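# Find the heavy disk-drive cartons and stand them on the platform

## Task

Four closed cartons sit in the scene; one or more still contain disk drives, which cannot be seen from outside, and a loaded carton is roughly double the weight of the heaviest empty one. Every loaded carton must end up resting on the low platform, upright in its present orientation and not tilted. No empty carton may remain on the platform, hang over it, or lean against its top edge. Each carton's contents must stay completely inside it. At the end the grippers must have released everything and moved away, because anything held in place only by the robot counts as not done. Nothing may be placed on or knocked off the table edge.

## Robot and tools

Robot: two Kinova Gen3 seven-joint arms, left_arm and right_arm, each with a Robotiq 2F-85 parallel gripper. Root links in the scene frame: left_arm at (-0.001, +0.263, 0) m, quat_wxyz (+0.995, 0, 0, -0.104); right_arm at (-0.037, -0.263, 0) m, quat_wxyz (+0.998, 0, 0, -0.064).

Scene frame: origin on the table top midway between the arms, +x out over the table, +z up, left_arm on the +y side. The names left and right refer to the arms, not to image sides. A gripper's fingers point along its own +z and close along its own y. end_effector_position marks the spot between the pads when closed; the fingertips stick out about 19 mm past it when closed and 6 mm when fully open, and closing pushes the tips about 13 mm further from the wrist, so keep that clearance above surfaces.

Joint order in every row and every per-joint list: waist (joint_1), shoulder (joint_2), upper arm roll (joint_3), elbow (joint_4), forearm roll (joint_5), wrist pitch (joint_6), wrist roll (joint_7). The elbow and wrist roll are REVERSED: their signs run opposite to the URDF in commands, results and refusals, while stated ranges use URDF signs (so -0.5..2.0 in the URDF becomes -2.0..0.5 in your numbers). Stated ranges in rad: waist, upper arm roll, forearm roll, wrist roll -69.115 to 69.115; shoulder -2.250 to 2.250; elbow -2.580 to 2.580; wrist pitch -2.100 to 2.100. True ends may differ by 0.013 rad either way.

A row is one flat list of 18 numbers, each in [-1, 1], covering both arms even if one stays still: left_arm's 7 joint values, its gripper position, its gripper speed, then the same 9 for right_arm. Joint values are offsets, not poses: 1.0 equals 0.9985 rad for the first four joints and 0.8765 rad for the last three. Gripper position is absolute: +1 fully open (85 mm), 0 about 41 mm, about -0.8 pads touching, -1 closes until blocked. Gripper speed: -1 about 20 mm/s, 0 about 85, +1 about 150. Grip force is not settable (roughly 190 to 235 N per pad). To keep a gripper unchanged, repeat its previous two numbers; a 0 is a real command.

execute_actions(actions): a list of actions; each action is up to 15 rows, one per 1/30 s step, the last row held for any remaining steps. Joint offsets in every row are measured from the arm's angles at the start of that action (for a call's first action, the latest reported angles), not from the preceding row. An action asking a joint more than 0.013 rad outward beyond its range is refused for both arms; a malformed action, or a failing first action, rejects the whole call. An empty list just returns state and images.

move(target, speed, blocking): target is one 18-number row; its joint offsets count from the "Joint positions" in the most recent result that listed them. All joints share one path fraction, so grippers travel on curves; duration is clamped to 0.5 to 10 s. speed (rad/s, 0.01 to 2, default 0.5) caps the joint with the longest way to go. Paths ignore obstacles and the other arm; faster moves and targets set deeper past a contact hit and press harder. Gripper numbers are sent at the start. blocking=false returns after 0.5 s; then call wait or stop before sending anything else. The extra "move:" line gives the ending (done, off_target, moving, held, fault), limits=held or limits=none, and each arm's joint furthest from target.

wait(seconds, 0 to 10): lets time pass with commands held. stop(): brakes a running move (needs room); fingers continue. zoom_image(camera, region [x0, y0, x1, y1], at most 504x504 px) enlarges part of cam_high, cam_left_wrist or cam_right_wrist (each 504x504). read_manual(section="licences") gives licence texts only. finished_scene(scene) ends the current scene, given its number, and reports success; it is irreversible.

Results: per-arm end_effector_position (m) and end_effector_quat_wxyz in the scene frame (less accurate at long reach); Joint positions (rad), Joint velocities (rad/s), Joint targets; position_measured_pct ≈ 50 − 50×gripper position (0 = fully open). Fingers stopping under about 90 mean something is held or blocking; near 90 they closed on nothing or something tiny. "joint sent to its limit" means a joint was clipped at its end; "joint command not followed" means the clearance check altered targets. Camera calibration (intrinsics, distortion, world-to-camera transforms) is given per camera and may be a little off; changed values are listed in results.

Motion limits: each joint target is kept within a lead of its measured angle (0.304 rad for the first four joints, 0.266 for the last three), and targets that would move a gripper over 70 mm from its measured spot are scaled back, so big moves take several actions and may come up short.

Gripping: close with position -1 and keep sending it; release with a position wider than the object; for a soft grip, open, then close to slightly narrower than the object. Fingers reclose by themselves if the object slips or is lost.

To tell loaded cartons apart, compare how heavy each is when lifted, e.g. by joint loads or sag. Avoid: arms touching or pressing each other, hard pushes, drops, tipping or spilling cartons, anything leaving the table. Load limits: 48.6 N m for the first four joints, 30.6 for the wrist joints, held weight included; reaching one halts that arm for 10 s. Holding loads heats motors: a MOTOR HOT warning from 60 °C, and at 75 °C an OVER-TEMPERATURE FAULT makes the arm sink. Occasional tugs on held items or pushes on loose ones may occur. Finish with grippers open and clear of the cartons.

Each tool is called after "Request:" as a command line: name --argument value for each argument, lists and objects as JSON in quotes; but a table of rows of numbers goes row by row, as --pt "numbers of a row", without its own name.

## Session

Request:
execute_actions --actions '[]'

Scene clock: 0.00 s.
left_arm: end_effector_position=(+0.3599, +0.4494, +0.2233) position_measured_pct=0.0 end_effector_quat_wxyz=(+0.459, +0.399, +0.612, -0.506) | right_arm: end_effector_position=(+0.2061, -0.6412, +0.1987) position_measured_pct=0.0 end_effector_quat_wxyz=(-0.002, +0.478, +0.878, +0.000)
Joint names: [waist, shoulder, upper arm roll, elbow, forearm roll, wrist pitch, wrist roll]
Joint positions: left_arm=[-1.547  1.177  0.579 -1.338  0.514  1.81   0.52 ] | right_arm=[ 0.816  0.435 -0.001 -1.656  0.002  1.054 -1.515]
Joint velocities: left_arm=[-0.001 -0.    -0.     0.001  0.002 -0.     0.   ] | right_arm=[-0.    -0.001  0.     0.001  0.     0.002  0.   ]
Joint targets: left_arm=[-1.547 1.177 0.579 -1.338 0.514 1.810 0.520] | right_arm=[0.816 0.435 -0.001 -1.656 0.002 1.054 -1.515]
camera_calibration (this result's frames):
cam_left_wrist: T_world_to_cam=[[0.953631, 0.141872, -0.265445, -0.344846], [0.273987, -0.0441527, 0.960719, -0.230038], [0.124579, -0.9889, -0.0809764, 0.56605], [0, 0, 0, 1]] pos_world=[0.321365, 0.598534, 0.175301]

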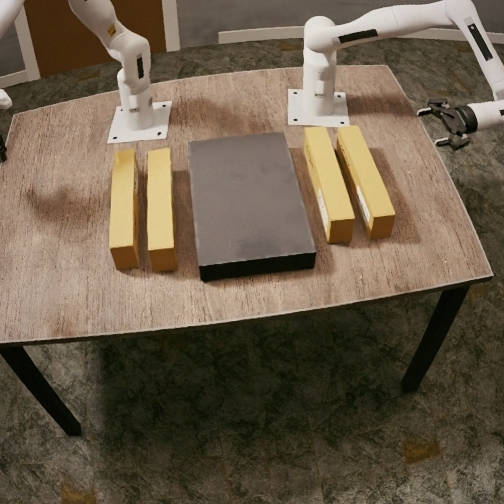

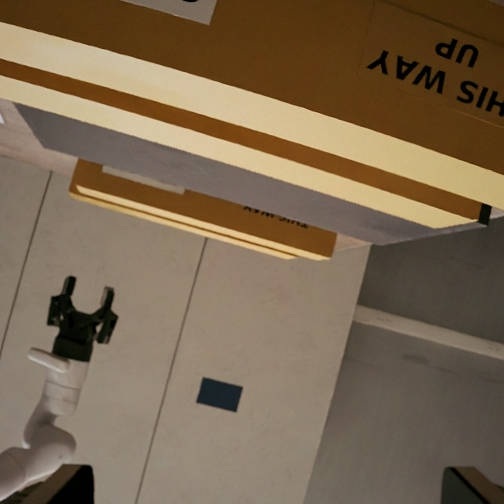

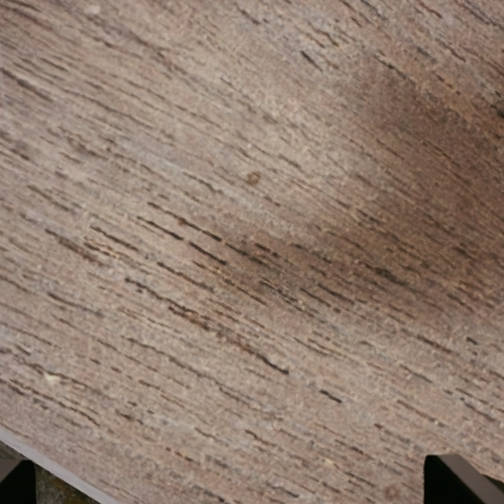

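Request:
move --target '[0.5,-0.92,-0.58,-0.587,-0.586,-0.971,0.7,0.75,0,-0.46,-0.125,0,-0.192,0,-0.081,-0.083,0.75,0]'

Request:
move --target '[0.674,0.1,0,-0.064,0,-0.186,0.692,0.75,0,-0.468,0.093,0,-0.062,0,-0.177,0,0.75,0]'

Scene clock: 7.27 s.
left_arm: end_effector_position=(+0.2612, +0.5184, +0.1998) position_measured_pct=12.7 end_effector_quat_wxyz=(+0.000, +0.803, +0.596, +0.000) | right_arm: end_effector_position=(+0.2966, -0.4670, +0.1999) position_measured_pct=12.7 end_effector_quat_wxyz=(-0.000, +0.231, +0.973, -0.001)
Joint names: [waist, shoulder, upper arm roll, elbow, forearm roll, wrist pitch, wrist roll]
Joint positions: left_arm=[-1.048  0.258  0.    -1.924  0.001  0.959  1.134] | right_arm=[ 0.357  0.31  -0.001 -1.848  0.002  0.983 -1.587]
Joint velocities: left_arm=[ 0.003 -0.002 -0.     0.001  0.001 -0.     0.   ] | right_arm=[-0.003 -0.     0.    -0.    -0.001 -0.001 -0.   ]
Joint targets: left_arm=[-1.047 0.258 0.000 -1.924 0.001 0.959 1.134] | right_arm=[0.357 0.310 -0.001 -1.848 0.002 0.983 -1.587]
move: done; limits=none; left_arm: farthest joint: the waist, 0.000 radians from its target (0.499 radians at the start); right_arm: farthest joint: the waist, 0.000 radians from its target (0.459 radians at the start)
camera_calibration (this result's frames):
cam_left_wrist: T_world_to_cam=[[0.959739, -0.279439, -0.0285331, -0.0972897], [-0.280075, -0.95974, -0.0213728, 0.638219], [-0.021412, 0.0285037, -0.999364, 0.338867], [0, 0, 0, 1]] pos_world=[0.279377, 0.575679, 0.349516]
cam_right_wrist: T_world_to_cam=[[0.449787, 0.892559, 0.0320857, 0.273425], [0.892594, -0.450475, 0.0186453, -0.423869], [0.0310959, 0.0202531, -0.999311, 0.340125], [0, 0, 0, 1]] pos_world=[0.244783, -0.44188, 0.33902]

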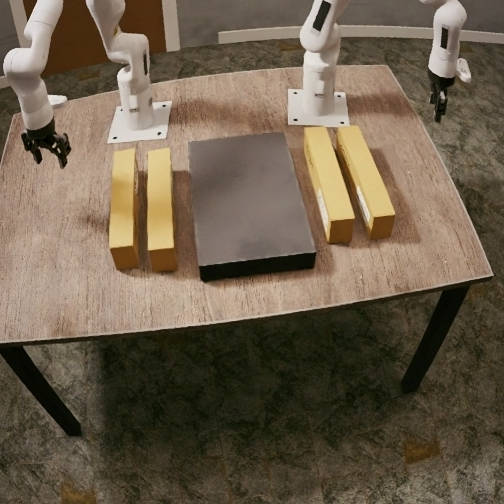

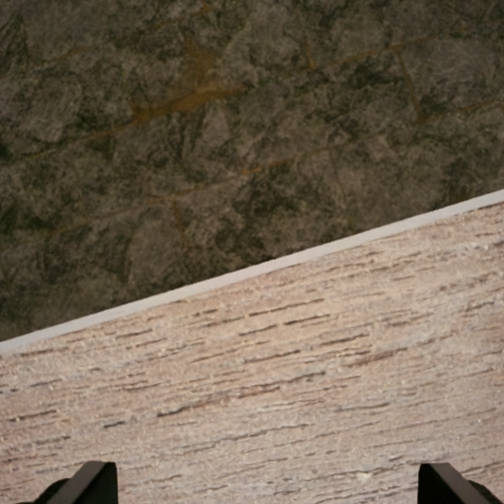

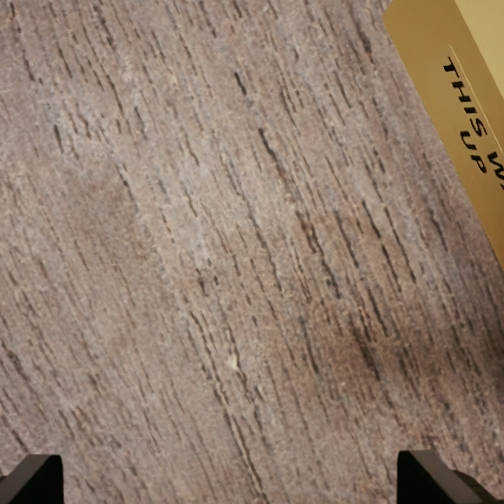

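Scene clock: 9.23 s.
left_arm: end_effector_position=(+0.3698, +0.3005, +0.1475) position_measured_pct=12.7 end_effector_quat_wxyz=(+0.000, +1.000, -0.001, -0.000) | right_arm: end_effector_position=(+0.3594, -0.2950, +0.1481) position_measured_pct=12.7 end_effector_quat_wxyz=(+0.000, -0.001, +1.000, -0.001)
Joint names: [waist, shoulder, upper arm roll, elbow, forearm roll, wrist pitch, wrist roll]
Joint positions: left_arm=[-0.375  0.358  0.    -1.988  0.001  0.796  1.74 ] | right_arm=[-0.11   0.403 -0.001 -1.91   0.002  0.828 -1.587]
Joint velocities: left_arm=[ 0.003 -0.    -0.     0.001  0.     0.    -0.   ] | right_arm=[-0.002 -0.     0.    -0.001 -0.    -0.001 -0.002]
Joint targets: left_arm=[-0.375 0.358 0.000 -1.988 0.001 0.796 1.740] | right_arm=[-0.110 0.403 -0.001 -1.910 0.002 0.828 -1.587]
move: done; limits=none; left_arm: farthest joint: the waist, 0.000 radians from its target (0.673 radians at the start); right_arm: farthest joint: the waist, 0.000 radians from its target (0.467 radians at the start)
camera_calibration (this result's frames):
cam_left_wrist: T_world_to_cam=[[0.00823207, -0.999556, -0.0286405, 0.304434], [-0.999751, -0.00763226, -0.0209895, 0.438313], [0.0207616, 0.0288062, -0.999369, 0.279475], [0, 0, 0, 1]] pos_world=[0.429896, 0.299594, 0.297218]
cam_right_wrist: T_world_to_cam=[[-0.000632796, 0.999474, 0.032431, 0.286679], [0.999819, 0.0000149009, 0.0190493, -0.307179], [0.0190388, 0.0324372, -0.999292, 0.290762], [0, 0, 0, 1]] pos_world=[0.301769, -0.295955, 0.28711]

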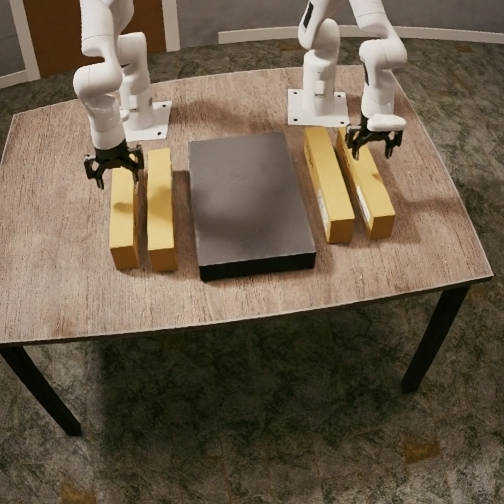

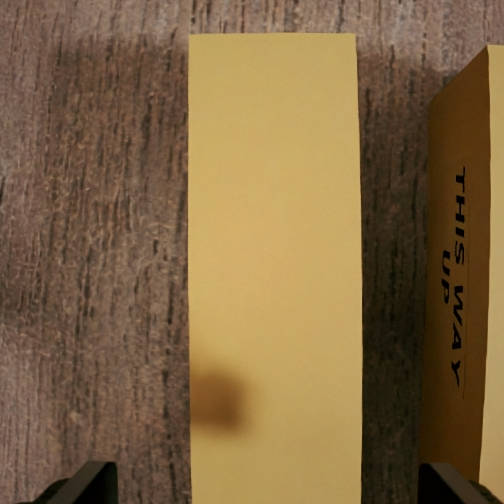

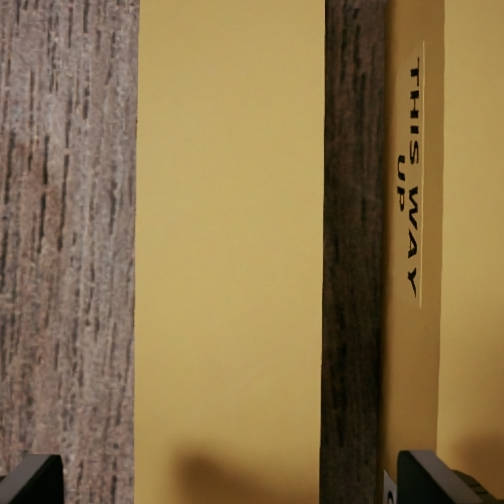

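Request:
move --target '[0.005,0.197,0,-0.126,0,-0.371,0,0.75,0,0,0.184,0,-0.124,0,-0.35,0,0.75,0]' --speed 0.25

Request:
move --target '[0,0,0,0,0,0,0,-1,0,0,0,0,0,0,0,0,-1,0]'

Request:
move --target '[0,-0.04,0,0.025,0,0.074,0,-1,0,0,-0.037,0,0.025,0,0.071,0,-1,0]' --speed 0.1

Scene clock: 15.50 s.
left_arm: end_effector_position=(+0.3638, +0.2977, +0.0514) position_measured_pct=12.7 end_effector_quat_wxyz=(-0.000, +1.000, -0.004, +0.001) | right_arm: end_effector_position=(+0.3520, -0.2947, +0.0513) position_measured_pct=12.7 end_effector_quat_wxyz=(-0.000, -0.001, +1.000, -0.000)
Joint names: [waist, shoulder, upper arm roll, elbow, forearm roll, wrist pitch, wrist roll]
Joint positions: left_arm=[-0.37   0.555  0.    -2.114  0.001  0.471  1.74 ] | right_arm=[-0.11   0.587 -0.001 -2.034  0.002  0.522 -1.587]
Joint velocities: left_arm=[-0.001  0.001 -0.    -0.     0.002 -0.001  0.   ] | right_arm=[ 0.001  0.002 -0.     0.002 -0.001 -0.002  0.   ]
Joint targets: left_arm=[-0.370 0.555 0.000 -2.114 0.001 0.471 1.740] | right_arm=[-0.110 0.587 -0.001 -2.034 0.002 0.522 -1.587]
move: done; limits=none; left_arm: farthest joint: the waist, 0.000 radians from its target (0.005 radians at the start); right_arm: farthest joint: the waist, 0.000 radians from its target (0.000 radians at the start)
camera_calibration (this result's frames):
cam_left_wrist: T_world_to_cam=[[0.0034478, -0.999567, -0.0292309, 0.300691], [-0.99971, -0.00274904, -0.0239116, 0.42897], [0.0238209, 0.0293049, -0.999287, 0.182354], [0, 0, 0, 1]] pos_world=[0.423465, 0.296396, 0.20127]
cam_right_wrist: T_world_to_cam=[[-0.000975381, 0.999447, 0.0332299, 0.289525], [0.999828, 0.000358979, 0.0185506, -0.297776], [0.0185284, 0.0332422, -0.999276, 0.194645], [0, 0, 0, 1]] pos_world=[0.294401, -0.295728, 0.190407]

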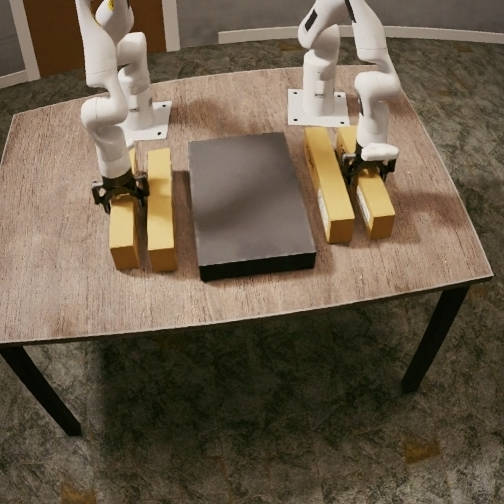

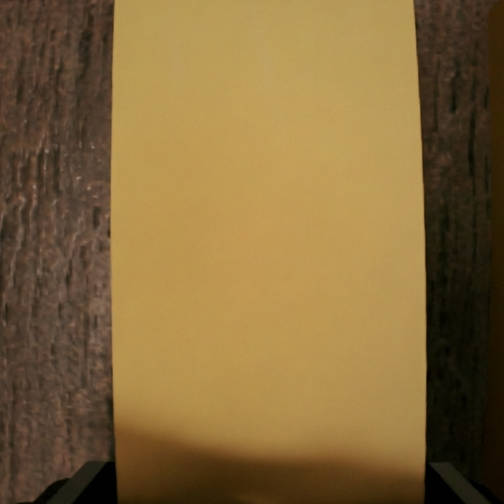

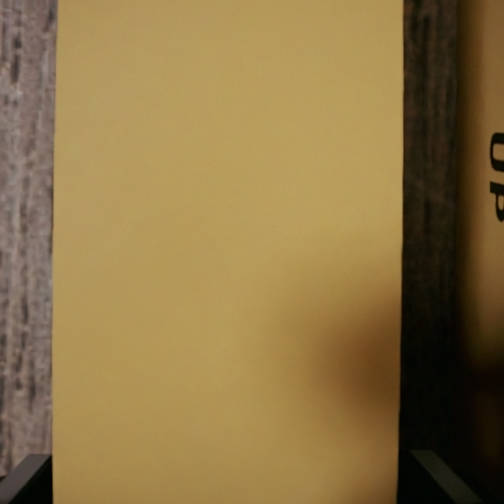

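Scene clock: 16.07 s.
left_arm: end_effector_position=(+0.3638, +0.2974, +0.0519) position_measured_pct=35.7 end_effector_quat_wxyz=(+0.000, +1.000, -0.003, +0.002) | right_arm: end_effector_position=(+0.3522, -0.2948, +0.0519) position_measured_pct=36.1 end_effector_quat_wxyz=(+0.000, -0.001, +1.000, -0.000)
Joint names: [waist, shoulder, upper arm roll, elbow, forearm roll, wrist pitch, wrist roll]
Joint positions: left_arm=[-0.37   0.553  0.    -2.114  0.001  0.472  1.74 ] | right_arm=[-0.11   0.585 -0.001 -2.034  0.002  0.522 -1.587]
Joint velocities: left_arm=[ 0.     0.001 -0.    -0.    -0.002  0.    -0.   ] | right_arm=[-0.    -0.001  0.     0.001 -0.001 -0.001 -0.   ]
Joint targets: left_arm=[-0.370 0.555 0.000 -2.114 0.001 0.471 1.740] | right_arm=[-0.110 0.587 -0.001 -2.034 0.002 0.522 -1.587]
move: done; limits=none; left_arm: farthest joint: the shoulder, 0.002 radians from its target (0.000 radians at the start); right_arm: farthest joint: the shoulder, 0.002 radians from its target (0.000 radians at the start)
camera_calibration (this result's frames):
cam_left_wrist: T_world_to_cam=[[0.00428457, -0.999573, -0.0288919, 0.300135], [-0.999696, -0.00357989, -0.024398, 0.429256], [0.0242842, 0.0289876, -0.999285, 0.182821], [0, 0, 0, 1]] pos_world=[0.4234, 0.296244, 0.201834]
cam_right_wrist: T_world_to_cam=[[-0.000696909, 0.999451, 0.0331113, 0.28954], [0.99981, 0.0000518557, 0.0194782, -0.298109], [0.0194658, 0.0331186, -0.999262, 0.194883], [0, 0, 0, 1]] pos_world=[0.294461, -0.29582, 0.190958]

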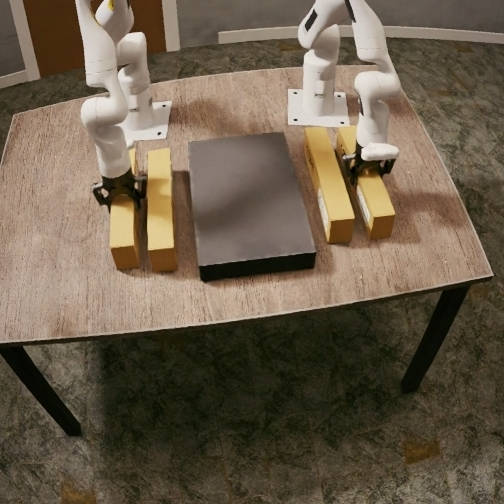

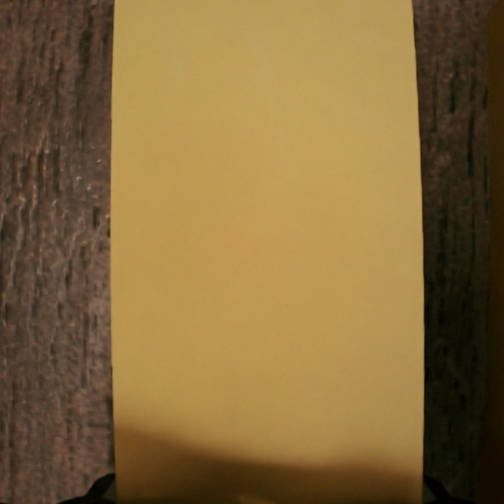

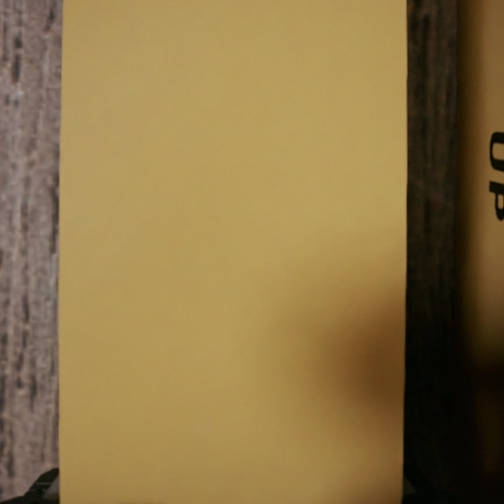

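Scene clock: 17.07 s.
left_arm: end_effector_position=(+0.3635, +0.2974, +0.0666) position_measured_pct=35.7 end_effector_quat_wxyz=(+0.001, +1.000, -0.003, -0.004) | right_arm: end_effector_position=(+0.3551, -0.2949, +0.0700) position_measured_pct=36.1 end_effector_quat_wxyz=(-0.001, -0.001, +1.000, -0.000)
Joint names: [waist, shoulder, upper arm roll, elbow, forearm roll, wrist pitch, wrist roll]
Joint positions: left_arm=[-0.37   0.522  0.    -2.093  0.001  0.535  1.74 ] | right_arm=[-0.11   0.549 -0.001 -2.009  0.002  0.584 -1.587]
Joint velocities: left_arm=[ 0.    -0.002 -0.     0.001 -0.     0.001  0.   ] | right_arm=[ 0.    -0.002  0.    -0.     0.    -0.    -0.002]
Joint targets: left_arm=[-0.370 0.513 0.000 -2.089 0.001 0.536 1.740] | right_arm=[-0.110 0.548 -0.001 -2.009 0.002 0.585 -1.587]
move: done; limits=none; left_arm: farthest joint: the shoulder, 0.009 radians from its target (0.040 radians at the start); right_arm: farthest joint: the shoulder, 0.001 radians from its target (0.037 radians at the start)
camera_calibration (this result's frames):
cam_left_wrist: T_world_to_cam=[[0.00409816, -0.999623, -0.0271328, 0.30052], [-0.999905, -0.00373946, -0.0132576, 0.428674], [0.0131511, 0.0271845, -0.999544, 0.202092], [0, 0, 0, 1]] pos_world=[0.424744, 0.296516, 0.215837]
cam_right_wrist: T_world_to_cam=[[-0.000592965, 0.999456, 0.032987, 0.289009], [0.999844, 0.0000095017, 0.017685, -0.301237], [0.017675, 0.0329924, -0.999299, 0.213477], [0, 0, 0, 1]] pos_world=[0.297588, -0.295892, 0.209121]

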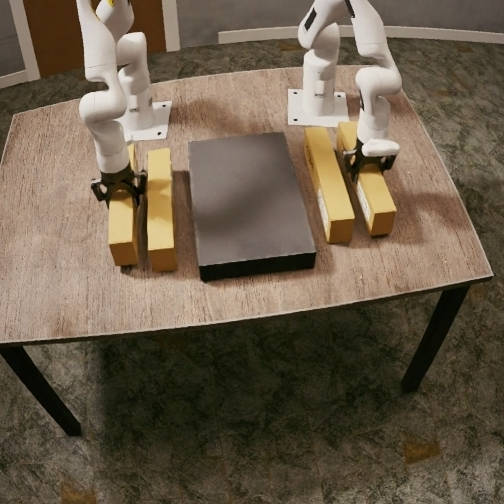

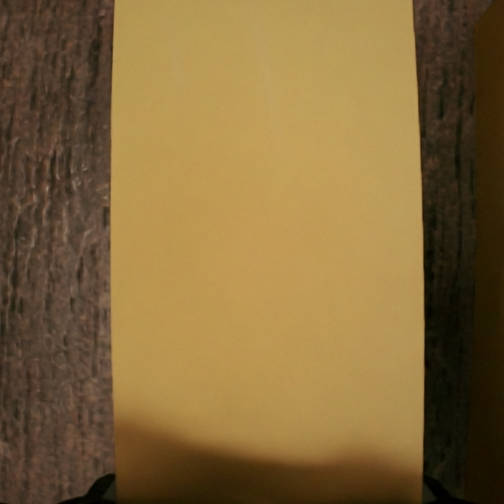

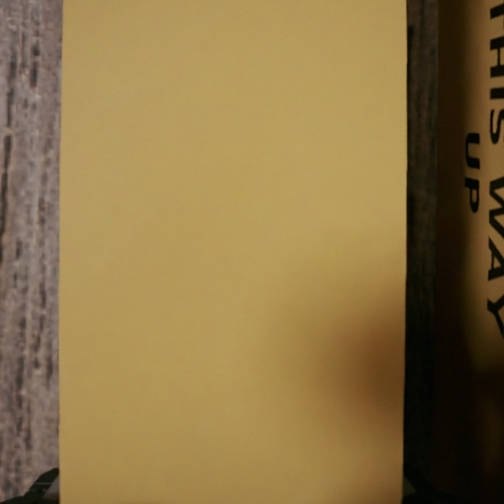

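Request:
move --target '[0,-0.213,0,0.135,0,0.372,0,-1,0,0,0.036,0,-0.025,0,-0.071,0,-1,0]' --speed 0.25

Request:
move --target '[0.707,0.18,0,0.318,0,0.134,-0.81,-1,0,0,0,0,0,0,0,0,0.75,0]' --speed 0.3

Request:
move --target '[0,0.046,0,-0.046,0,-0.125,0,-1,0,0,-0.112,0,0.074,0,0.212,0,0.75,0]' --speed 0.15

Request:
move --target '[0,0.005,0,-0.006,0,-0.032,0,-1,0,-0.231,0,0,0,0,0,0.263,0.75,0]' --speed 0.15

Scene clock: 30.67 s.
left_arm: end_effector_position=(+0.3677, +0.2981, +0.1681) position_measured_pct=35.7 end_effector_quat_wxyz=(+0.001, +1.000, -0.003, -0.000) | right_arm: end_effector_position=(+0.3518, -0.2948, +0.0520) position_measured_pct=36.1 end_effector_quat_wxyz=(-0.000, -0.001, +1.000, -0.000)
Joint names: [waist, shoulder, upper arm roll, elbow, forearm roll, wrist pitch, wrist roll]
Joint positions: left_arm=[-0.37   0.318  0.    -1.964  0.001  0.861  1.74 ] | right_arm=[-0.11   0.585 -0.001 -2.034  0.002  0.523 -1.587]
Joint velocities: left_arm=[-0.    -0.002 -0.     0.001  0.001  0.     0.   ] | right_arm=[ 0.     0.001 -0.001 -0.002 -0.001  0.001  0.001]
Joint targets: left_arm=[-0.370 0.309 0.000 -1.958 0.001 0.861 1.740] | right_arm=[-0.110 0.585 -0.001 -2.034 0.002 0.522 -1.587]
move: done; limits=none; left_arm: farthest joint: the shoulder, 0.009 radians from its target (0.212 radians at the start); right_arm: farthest joint: the wrist pitch, 0.001 radians from its target (0.063 radians at the start)
camera_calibration (this result's frames):
cam_left_wrist: T_world_to_cam=[[0.00416975, -0.999599, -0.0280241, 0.303989], [-0.999778, -0.00358906, -0.0207395, 0.435384], [0.0206306, 0.0281044, -0.999392, 0.300354], [0, 0, 0, 1]] pos_world=[0.427823, 0.296988, 0.31772]
cam_right_wrist: T_world_to_cam=[[-0.000686639, 0.999451, 0.0331182, 0.289521], [0.999823, 0.0000631769, 0.0188227, -0.297668], [0.0188103, 0.0331253, -0.999274, 0.195154], [0, 0, 0, 1]] pos_world=[0.294144, -0.295808, 0.191027]

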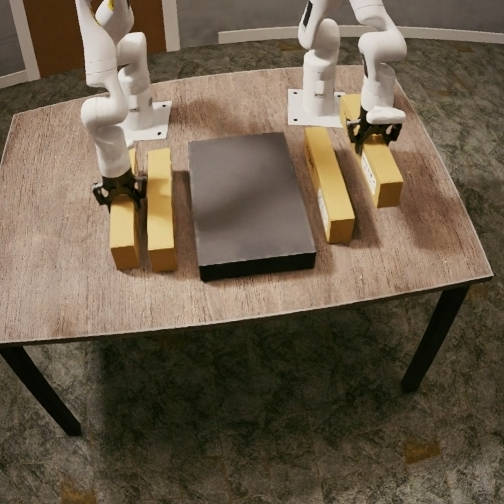

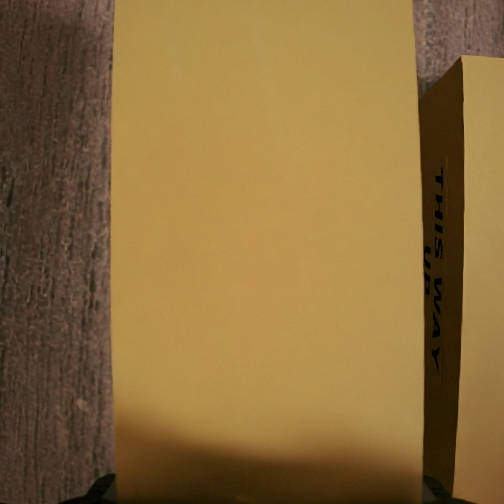

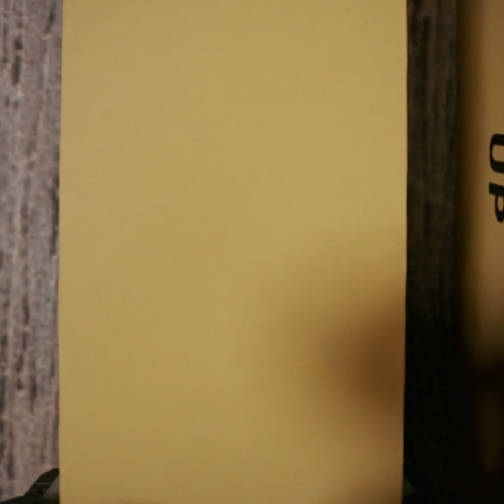

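Scene clock: 33.50 s.
left_arm: end_effector_position=(+0.3854, +0.0005, +0.1659) position_measured_pct=35.7 end_effector_quat_wxyz=(+0.001, +1.000, -0.001, +0.001) | right_arm: end_effector_position=(+0.3518, -0.2948, +0.0520) position_measured_pct=12.7 end_effector_quat_wxyz=(-0.000, -0.001, +1.000, -0.000)
Joint names: [waist, shoulder, upper arm roll, elbow, forearm roll, wrist pitch, wrist roll]
Joint positions: left_arm=[ 0.336  0.509 -0.    -1.653  0.001  0.977  1.03 ] | right_arm=[-0.11   0.585 -0.001 -2.034  0.002  0.523 -1.587]
Joint velocities: left_arm=[ 0.004  0.003  0.002  0.002 -0.    -0.001  0.   ] | right_arm=[-0.001 -0.     0.     0.    -0.     0.001 -0.001]
Joint targets: left_arm=[0.336 0.498 0.000 -1.646 0.001 0.978 1.030] | right_arm=[-0.110 0.585 -0.001 -2.034 0.002 0.523 -1.587]
move: off_target (left_arm); limits=none; left_arm: farthest joint: the shoulder, 0.011 radians from its target (0.180 radians at the start); right_arm: farthest joint: the waist, 0.000 radians from its target (0.000 radians at the start)
camera_calibration (this result's frames):
cam_left_wrist: T_world_to_cam=[[0.0086178, -0.999594, -0.0271689, 0.00452572], [-0.999696, -0.00798523, -0.0233061, 0.452446], [0.0230797, 0.0273615, -0.999359, 0.305253], [0, 0, 0, 1]] pos_world=[0.445225, -0.000215404, 0.315725]
cam_right_wrist: T_world_to_cam=[[-0.000686598, 0.999451, 0.0331182, 0.289521], [0.999823, 0.0000630305, 0.0188259, -0.29767], [0.0188135, 0.0331253, -0.999274, 0.195153], [0, 0, 0, 1]] pos_world=[0.294145, -0.295808, 0.191027]

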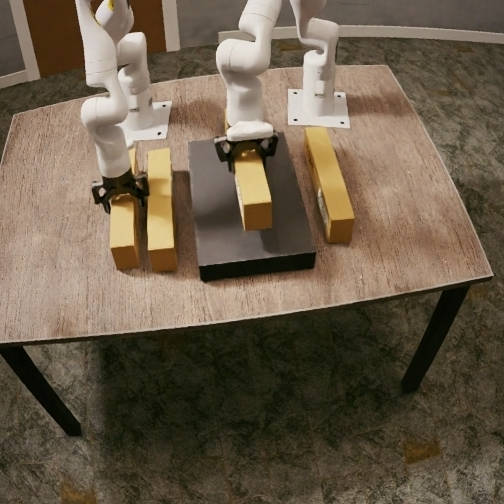

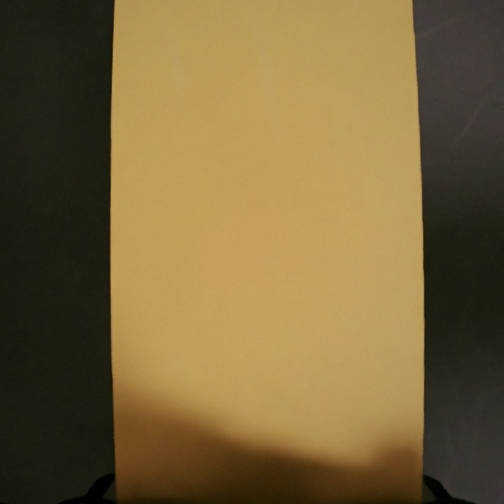

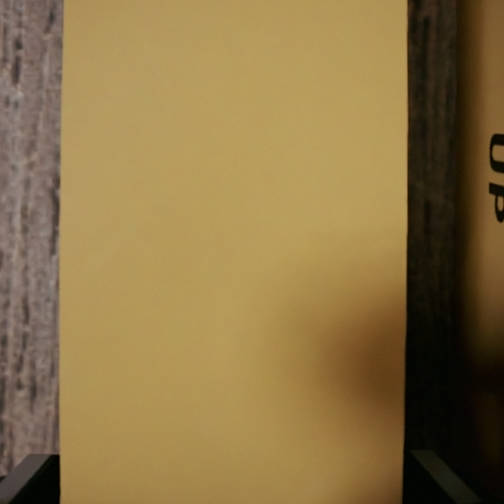

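Scene clock: 35.10 s.
left_arm: end_effector_position=(+0.3859, +0.0005, +0.1263) position_measured_pct=35.7 end_effector_quat_wxyz=(+0.001, +1.000, -0.001, +0.002) | right_arm: end_effector_position=(+0.3587, -0.2950, +0.1092) position_measured_pct=12.7 end_effector_quat_wxyz=(-0.000, -0.001, +1.000, -0.001)
Joint names: [waist, shoulder, upper arm roll, elbow, forearm roll, wrist pitch, wrist roll]
Joint positions: left_arm=[ 0.336  0.566 -0.001 -1.705  0.001  0.867  1.03 ] | right_arm=[-0.11   0.473 -0.001 -1.96   0.002  0.708 -1.587]
Joint velocities: left_arm=[-0.     0.001 -0.     0.001  0.    -0.    -0.001] | right_arm=[ 0.    -0.002 -0.    -0.    -0.    -0.     0.001]
Joint targets: left_arm=[0.336 0.555 -0.000 -1.699 0.001 0.868 1.030] | right_arm=[-0.110 0.473 -0.001 -1.960 0.002 0.708 -1.587]
move: off_target (left_arm); limits=none; left_arm: farthest joint: the shoulder, 0.011 radians from its target (0.046 radians at the start); right_arm: farthest joint: the waist, 0.000 radians from its target (0.000 radians at the start)
camera_calibration (this result's frames):
cam_left_wrist: T_world_to_cam=[[0.00878676, -0.999598, -0.0269518, 0.00337693], [-0.999662, -0.00812169, -0.0246872, 0.45218], [0.0244584, 0.0271596, -0.999332, 0.265104], [0, 0, 0, 1]] pos_world=[0.445514, -0.000152081, 0.276181]
cam_right_wrist: T_world_to_cam=[[-0.000471444, 0.999467, 0.0326411, 0.287871], [0.999829, -0.000132849, 0.0185086, -0.3057], [0.0185031, 0.0326442, -0.999296, 0.252253], [0, 0, 0, 1]] pos_world=[0.301116, -0.295993, 0.248337]

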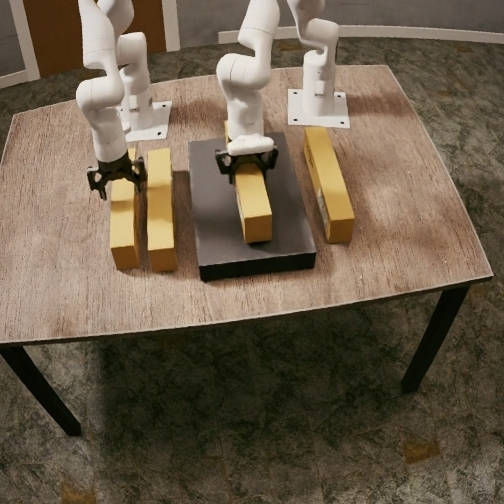

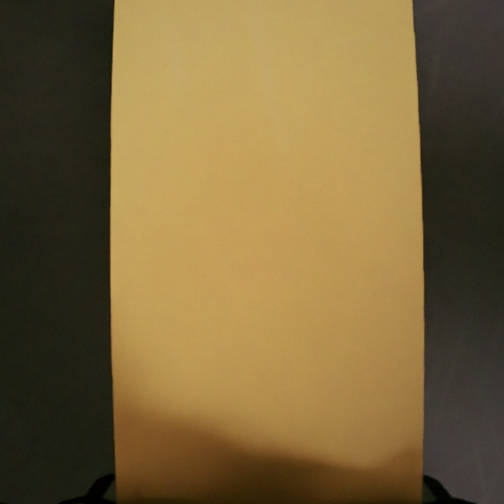

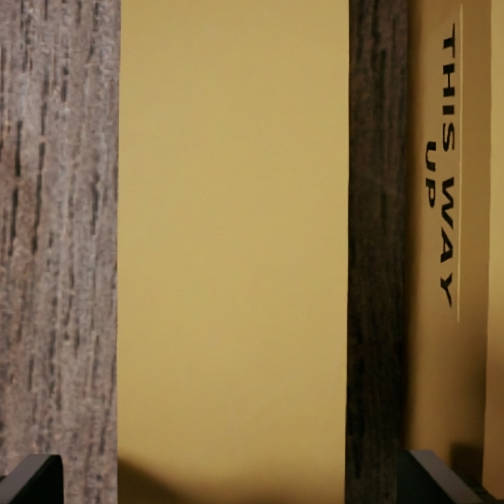

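Scene clock: 37.07 s.
left_arm: end_effector_position=(+0.3862, +0.0006, +0.1159) position_measured_pct=35.7 end_effector_quat_wxyz=(+0.001, +1.000, -0.001, +0.002) | right_arm: end_effector_position=(+0.3555, -0.2038, +0.1092) position_measured_pct=12.7 end_effector_quat_wxyz=(-0.000, -0.001, +1.000, -0.001)
Joint names: [waist, shoulder, upper arm roll, elbow, forearm roll, wrist pitch, wrist roll]
Joint positions: left_arm=[ 0.336  0.582 -0.001 -1.717  0.     0.838  1.03 ] | right_arm=[-0.34   0.473 -0.001 -1.96   0.002  0.708 -1.357]
Joint velocities: left_arm=[-0.     0.001 -0.    -0.    -0.    -0.    -0.   ] | right_arm=[-0.003 -0.    -0.    -0.002 -0.     0.001  0.001]
Joint targets: left_arm=[0.336 0.571 -0.001 -1.711 0.001 0.839 1.030] | right_arm=[-0.341 0.473 -0.001 -1.960 0.002 0.708 -1.357]
move: off_target (left_arm); limits=none; left_arm: farthest joint: the shoulder, 0.011 radians from its target (0.005 radians at the start); right_arm: farthest joint: the waist, 0.000 radians from its target (0.231 radians at the start)
camera_calibration (this result's frames):
cam_left_wrist: T_world_to_cam=[[0.00888136, -0.999597, -0.0269663, 0.00319893], [-0.999639, -0.00819188, -0.0255717, 0.452293], [0.0253405, 0.0271837, -0.999309, 0.254425], [0, 0, 0, 1]] pos_world=[0.445655, -0.0000134236, 0.265901]
cam_right_wrist: T_world_to_cam=[[-0.000344078, 0.999468, 0.0326075, 0.196693], [0.999824, -0.000268107, 0.0187681, -0.30257], [0.0187669, 0.0326083, -0.999292, 0.249233], [0, 0, 0, 1]] pos_world=[0.297907, -0.204796, 0.248321]

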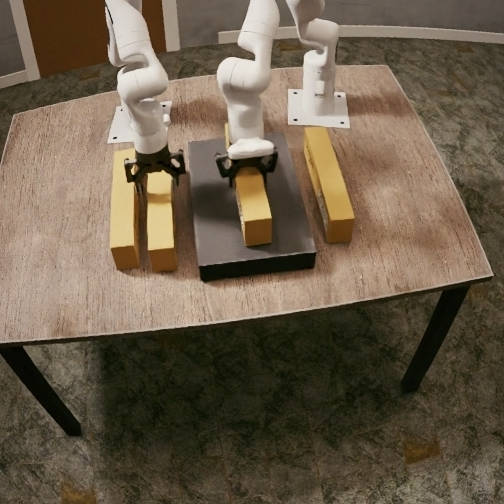

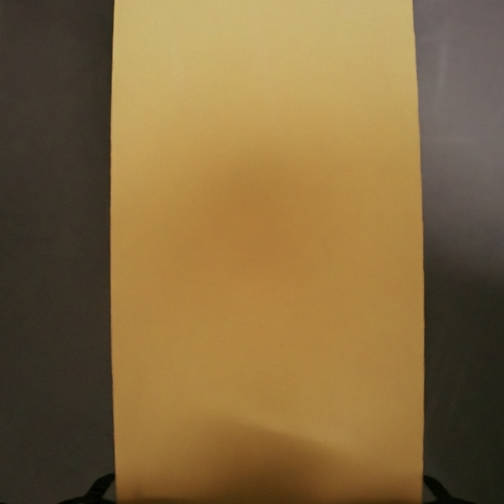

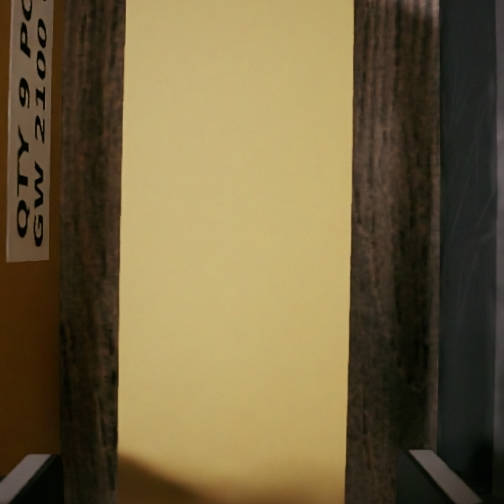

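Request:
move --target '[0,0.002,0,0,0,-0.012,0,-1,0,-0.004,0.112,0,-0.074,0,-0.212,0,0.75,0]' --speed 0.15

Scene clock: 41.77 s.
left_arm: end_effector_position=(+0.3854, +0.0013, +0.1125) position_measured_pct=35.7 end_effector_quat_wxyz=(+0.000, +1.000, -0.001, +0.001) | right_arm: end_effector_position=(+0.3485, -0.2036, +0.0520) position_measured_pct=12.7 end_effector_quat_wxyz=(+0.000, -0.003, +1.000, -0.000)
Joint names: [waist, shoulder, upper arm roll, elbow, forearm roll, wrist pitch, wrist roll]
Joint positions: left_arm=[ 0.336  0.587 -0.001 -1.721 -0.     0.831  1.03 ] | right_arm=[-0.344  0.585 -0.001 -2.034  0.002  0.523 -1.357]
Joint velocities: left_arm=[-0.    -0.002 -0.    -0.     0.     0.    -0.   ] | right_arm=[ 0.     0.003 -0.     0.001  0.     0.     0.   ]
Joint targets: left_arm=[0.336 0.584 -0.001 -1.717 0.000 0.828 1.030] | right_arm=[-0.344 0.585 -0.001 -2.034 0.002 0.523 -1.357]
move: done; limits=none; left_arm: farthest joint: the elbow, 0.004 radians from its target (0.000 radians at the start); right_arm: farthest joint: the waist, 0.000 radians from its target (0.003 radians at the start)
camera_calibration (this result's frames):
cam_left_wrist: T_world_to_cam=[[0.00882776, -0.999554, -0.0285378, 0.00401686], [-0.99969, -0.0081569, -0.0235395, 0.451158], [0.0232962, 0.0287368, -0.999316, 0.251782], [0, 0, 0, 1]] pos_world=[0.445117, 0.000459733, 0.262344]
cam_right_wrist: T_world_to_cam=[[-0.00453509, 0.99944, 0.033148, 0.199774], [0.999812, 0.00390733, 0.0189783, -0.293618], [0.0188382, 0.0332279, -0.99927, 0.19221], [0, 0, 0, 1]] pos_world=[0.290848, -0.204902, 0.19102]

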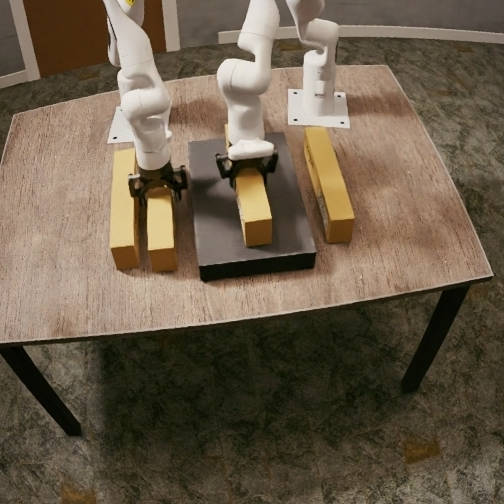

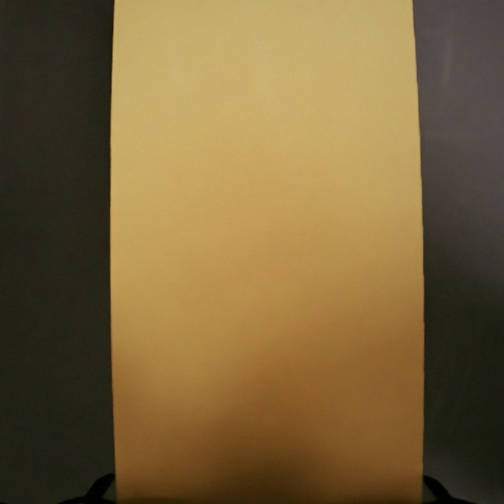

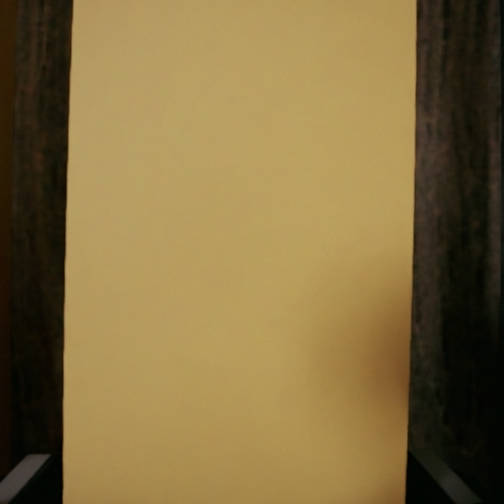

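Request:
move --target '[0,0,0,0,0,0,0,0.9,0,0,0,0,0,0,0,0,-1,0]'

Request:
move --target '[0,-0.1,0,0.09,0,0.217,0,0.9,0,0,-0.037,0,0.025,0,0.071,0,-1,0]' --speed 0.25

Request:
move --target '[-0.442,-0.129,0,-0.357,0,-0.257,0.5,0.75,0,0,0,0,0,0,0,0,-1,0]' --speed 0.4

Scene clock: 47.70 s.
left_arm: end_effector_position=(+0.3854, +0.0013, +0.1125) position_measured_pct=5.2 end_effector_quat_wxyz=(+0.000, +1.000, -0.001, +0.001) | right_arm: end_effector_position=(+0.3486, -0.2034, +0.0525) position_measured_pct=36.1 end_effector_quat_wxyz=(+0.000, -0.003, +1.000, -0.000)
Joint names: [waist, shoulder, upper arm roll, elbow, forearm roll, wrist pitch, wrist roll]
Joint positions: left_arm=[ 0.336  0.587 -0.001 -1.721 -0.     0.831  1.03 ] | right_arm=[-0.345  0.583 -0.001 -2.034  0.002  0.523 -1.357]
Joint velocities: left_arm=[ 0.    -0.    -0.     0.001 -0.001  0.001  0.   ] | right_arm=[-0.     0.    -0.     0.001 -0.001 -0.     0.   ]
Joint targets: left_arm=[0.336 0.587 -0.001 -1.721 -0.000 0.831 1.030] | right_arm=[-0.344 0.585 -0.001 -2.034 0.002 0.523 -1.357]
move: done; limits=none; left_arm: farthest joint: the waist, 0.000 radians from its target (0.000 radians at the start); right_arm: farthest joint: the shoulder, 0.002 radians from its target (0.000 radians at the start)
camera_calibration (this result's frames):
cam_left_wrist: T_world_to_cam=[[0.00882841, -0.999554, -0.0285361, 0.00401557], [-0.99969, -0.00815752, -0.0235418, 0.45116], [0.0232985, 0.0287351, -0.999316, 0.251781], [0, 0, 0, 1]] pos_world=[0.445118, 0.000459177, 0.262344]
cam_right_wrist: T_world_to_cam=[[-0.00420771, 0.999427, 0.033599, 0.199419], [0.999801, 0.00354949, 0.0196262, -0.293801], [0.0194956, 0.0336749, -0.999243, 0.192637], [0, 0, 0, 1]] pos_world=[0.290826, -0.204749, 0.191557]

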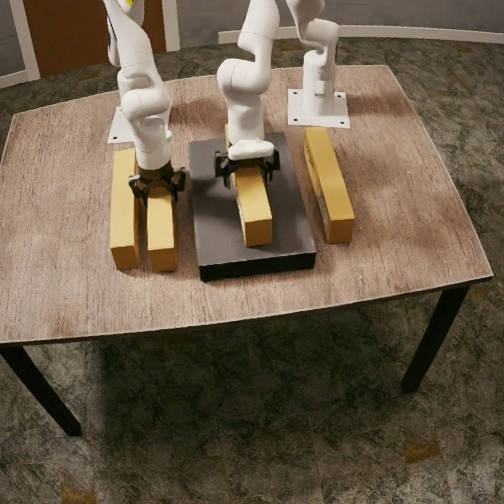

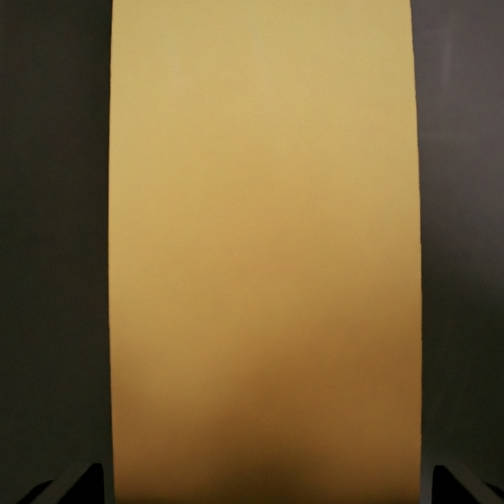

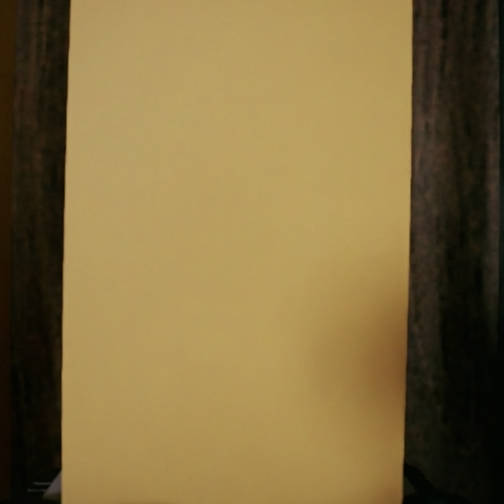

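Scene clock: 48.87 s.
left_arm: end_effector_position=(+0.3849, +0.0016, +0.1816) position_measured_pct=5.2 end_effector_quat_wxyz=(+0.000, +1.000, -0.001, +0.001) | right_arm: end_effector_position=(+0.3490, -0.2033, +0.0683) position_measured_pct=36.1 end_effector_quat_wxyz=(-0.004, -0.003, +1.000, -0.001)
Joint names: [waist, shoulder, upper arm roll, elbow, forearm roll, wrist pitch, wrist roll]
Joint positions: left_arm=[ 0.336  0.487 -0.001 -1.632 -0.     1.021  1.03 ] | right_arm=[-0.345  0.552 -0.001 -2.012  0.002  0.586 -1.357]
Joint velocities: left_arm=[ 0.    -0.002  0.     0.002 -0.002  0.001 -0.   ] | right_arm=[-0.002 -0.001  0.     0.002 -0.     0.    -0.   ]
Joint targets: left_arm=[0.336 0.487 -0.001 -1.632 -0.000 1.021 1.030] | right_arm=[-0.345 0.546 -0.001 -2.009 0.002 0.586 -1.357]
move: done; limits=none; left_arm: farthest joint: the waist, 0.000 radians from its target (0.000 radians at the start); right_arm: farthest joint: the shoulder, 0.006 radians from its target (0.037 radians at the start)
camera_calibration (this result's frames):
cam_left_wrist: T_world_to_cam=[[0.00888001, -0.999546, -0.0288036, 0.00628798], [-0.999704, -0.00822097, -0.0229188, 0.452181], [0.0226716, 0.0289986, -0.999322, 0.321034], [0, 0, 0, 1]] pos_world=[0.444712, 0.00069295, 0.331361]
cam_right_wrist: T_world_to_cam=[[-0.0039463, 0.999494, 0.0315702, 0.198852], [0.999937, 0.00361342, 0.0105942, -0.29393], [0.0104747, 0.03161, -0.999445, 0.211103], [0, 0, 0, 1]] pos_world=[0.292485, -0.204362, 0.207822]

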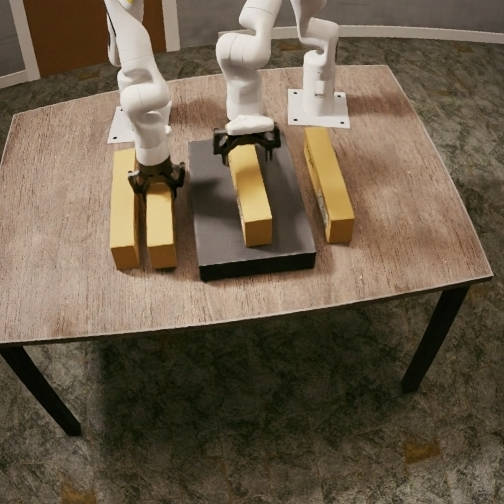

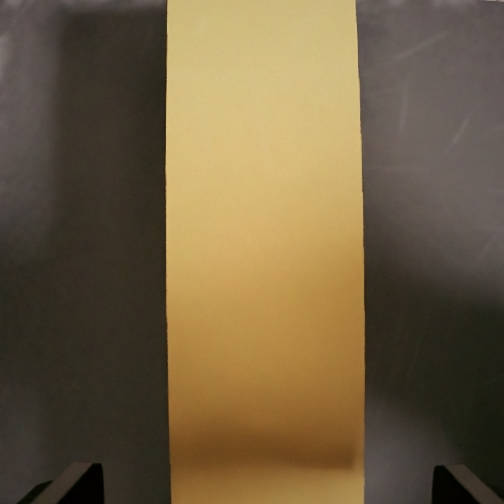

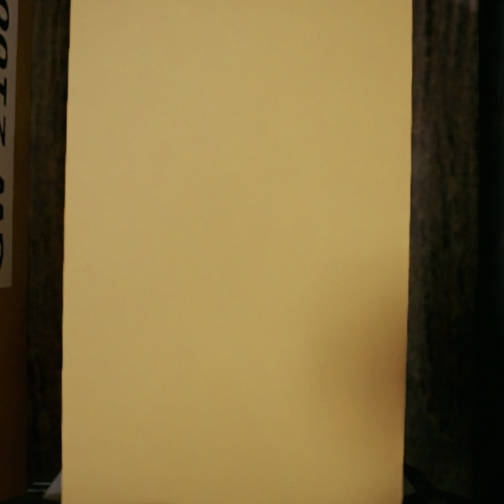

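Scene clock: 50.53 s.
left_arm: end_effector_position=(+0.3662, +0.2010, +0.1474) position_measured_pct=12.7 end_effector_quat_wxyz=(-0.000, +1.000, +0.000, -0.000) | right_arm: end_effector_position=(+0.3462, -0.2039, +0.0655) position_measured_pct=36.1 end_effector_quat_wxyz=(-0.008, -0.003, +1.000, -0.002)
Joint names: [waist, shoulder, upper arm roll, elbow, forearm roll, wrist pitch, wrist roll]
Joint positions: left_arm=[-0.105  0.358 -0.001 -1.988 -0.     0.796  1.468] | right_arm=[-0.345  0.558 -0.002 -2.015  0.002  0.586 -1.357]
Joint velocities: left_arm=[-0.003 -0.002  0.    -0.001  0.001 -0.     0.   ] | right_arm=[-0.     0.     0.    -0.001  0.001  0.002  0.   ]
Joint targets: left_arm=[-0.106 0.358 -0.001 -1.988 -0.000 0.796 1.468] | right_arm=[-0.345 0.552 -0.001 -2.012 0.002 0.586 -1.357]
move: done; limits=none; left_arm: farthest joint: the waist, 0.000 radians from its target (0.441 radians at the start); right_arm: farthest joint: the shoulder, 0.006 radians from its target (0.000 radians at the start)
camera_calibration (this result's frames):
cam_left_wrist: T_world_to_cam=[[0.0116281, -0.999492, -0.0296889, 0.20392], [-0.999731, -0.0110251, -0.0203922, 0.434541], [0.0200545, 0.0299181, -0.999351, 0.28232], [0, 0, 0, 1]] pos_world=[0.426392, 0.20016, 0.297052]
cam_right_wrist: T_world_to_cam=[[-0.00376031, 0.999549, 0.0298069, 0.199544], [0.999991, 0.00369979, 0.00208539, -0.290568], [0.00197417, 0.0298145, -0.999553, 0.210996], [0, 0, 0, 1]] pos_world=[0.290899, -0.20467, 0.20556]

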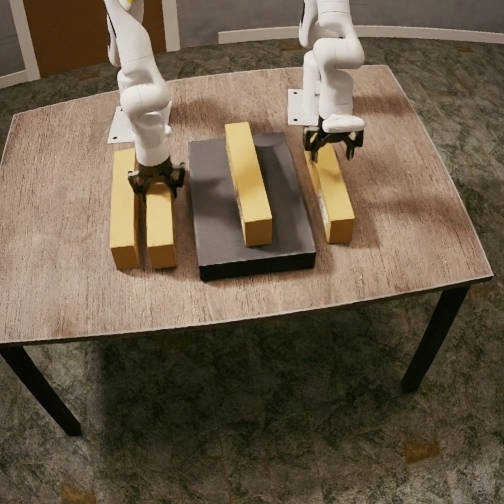

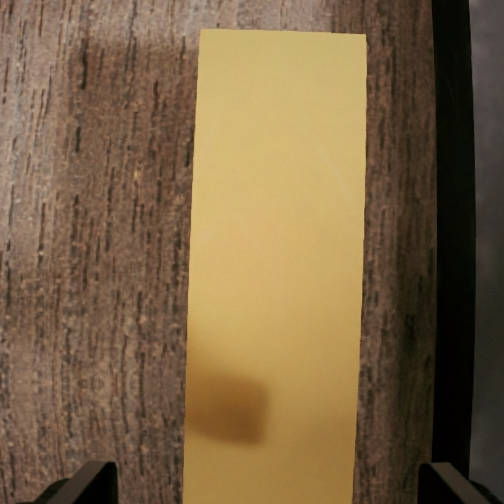

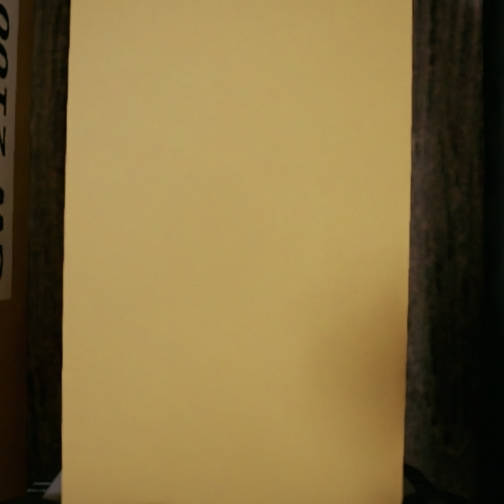

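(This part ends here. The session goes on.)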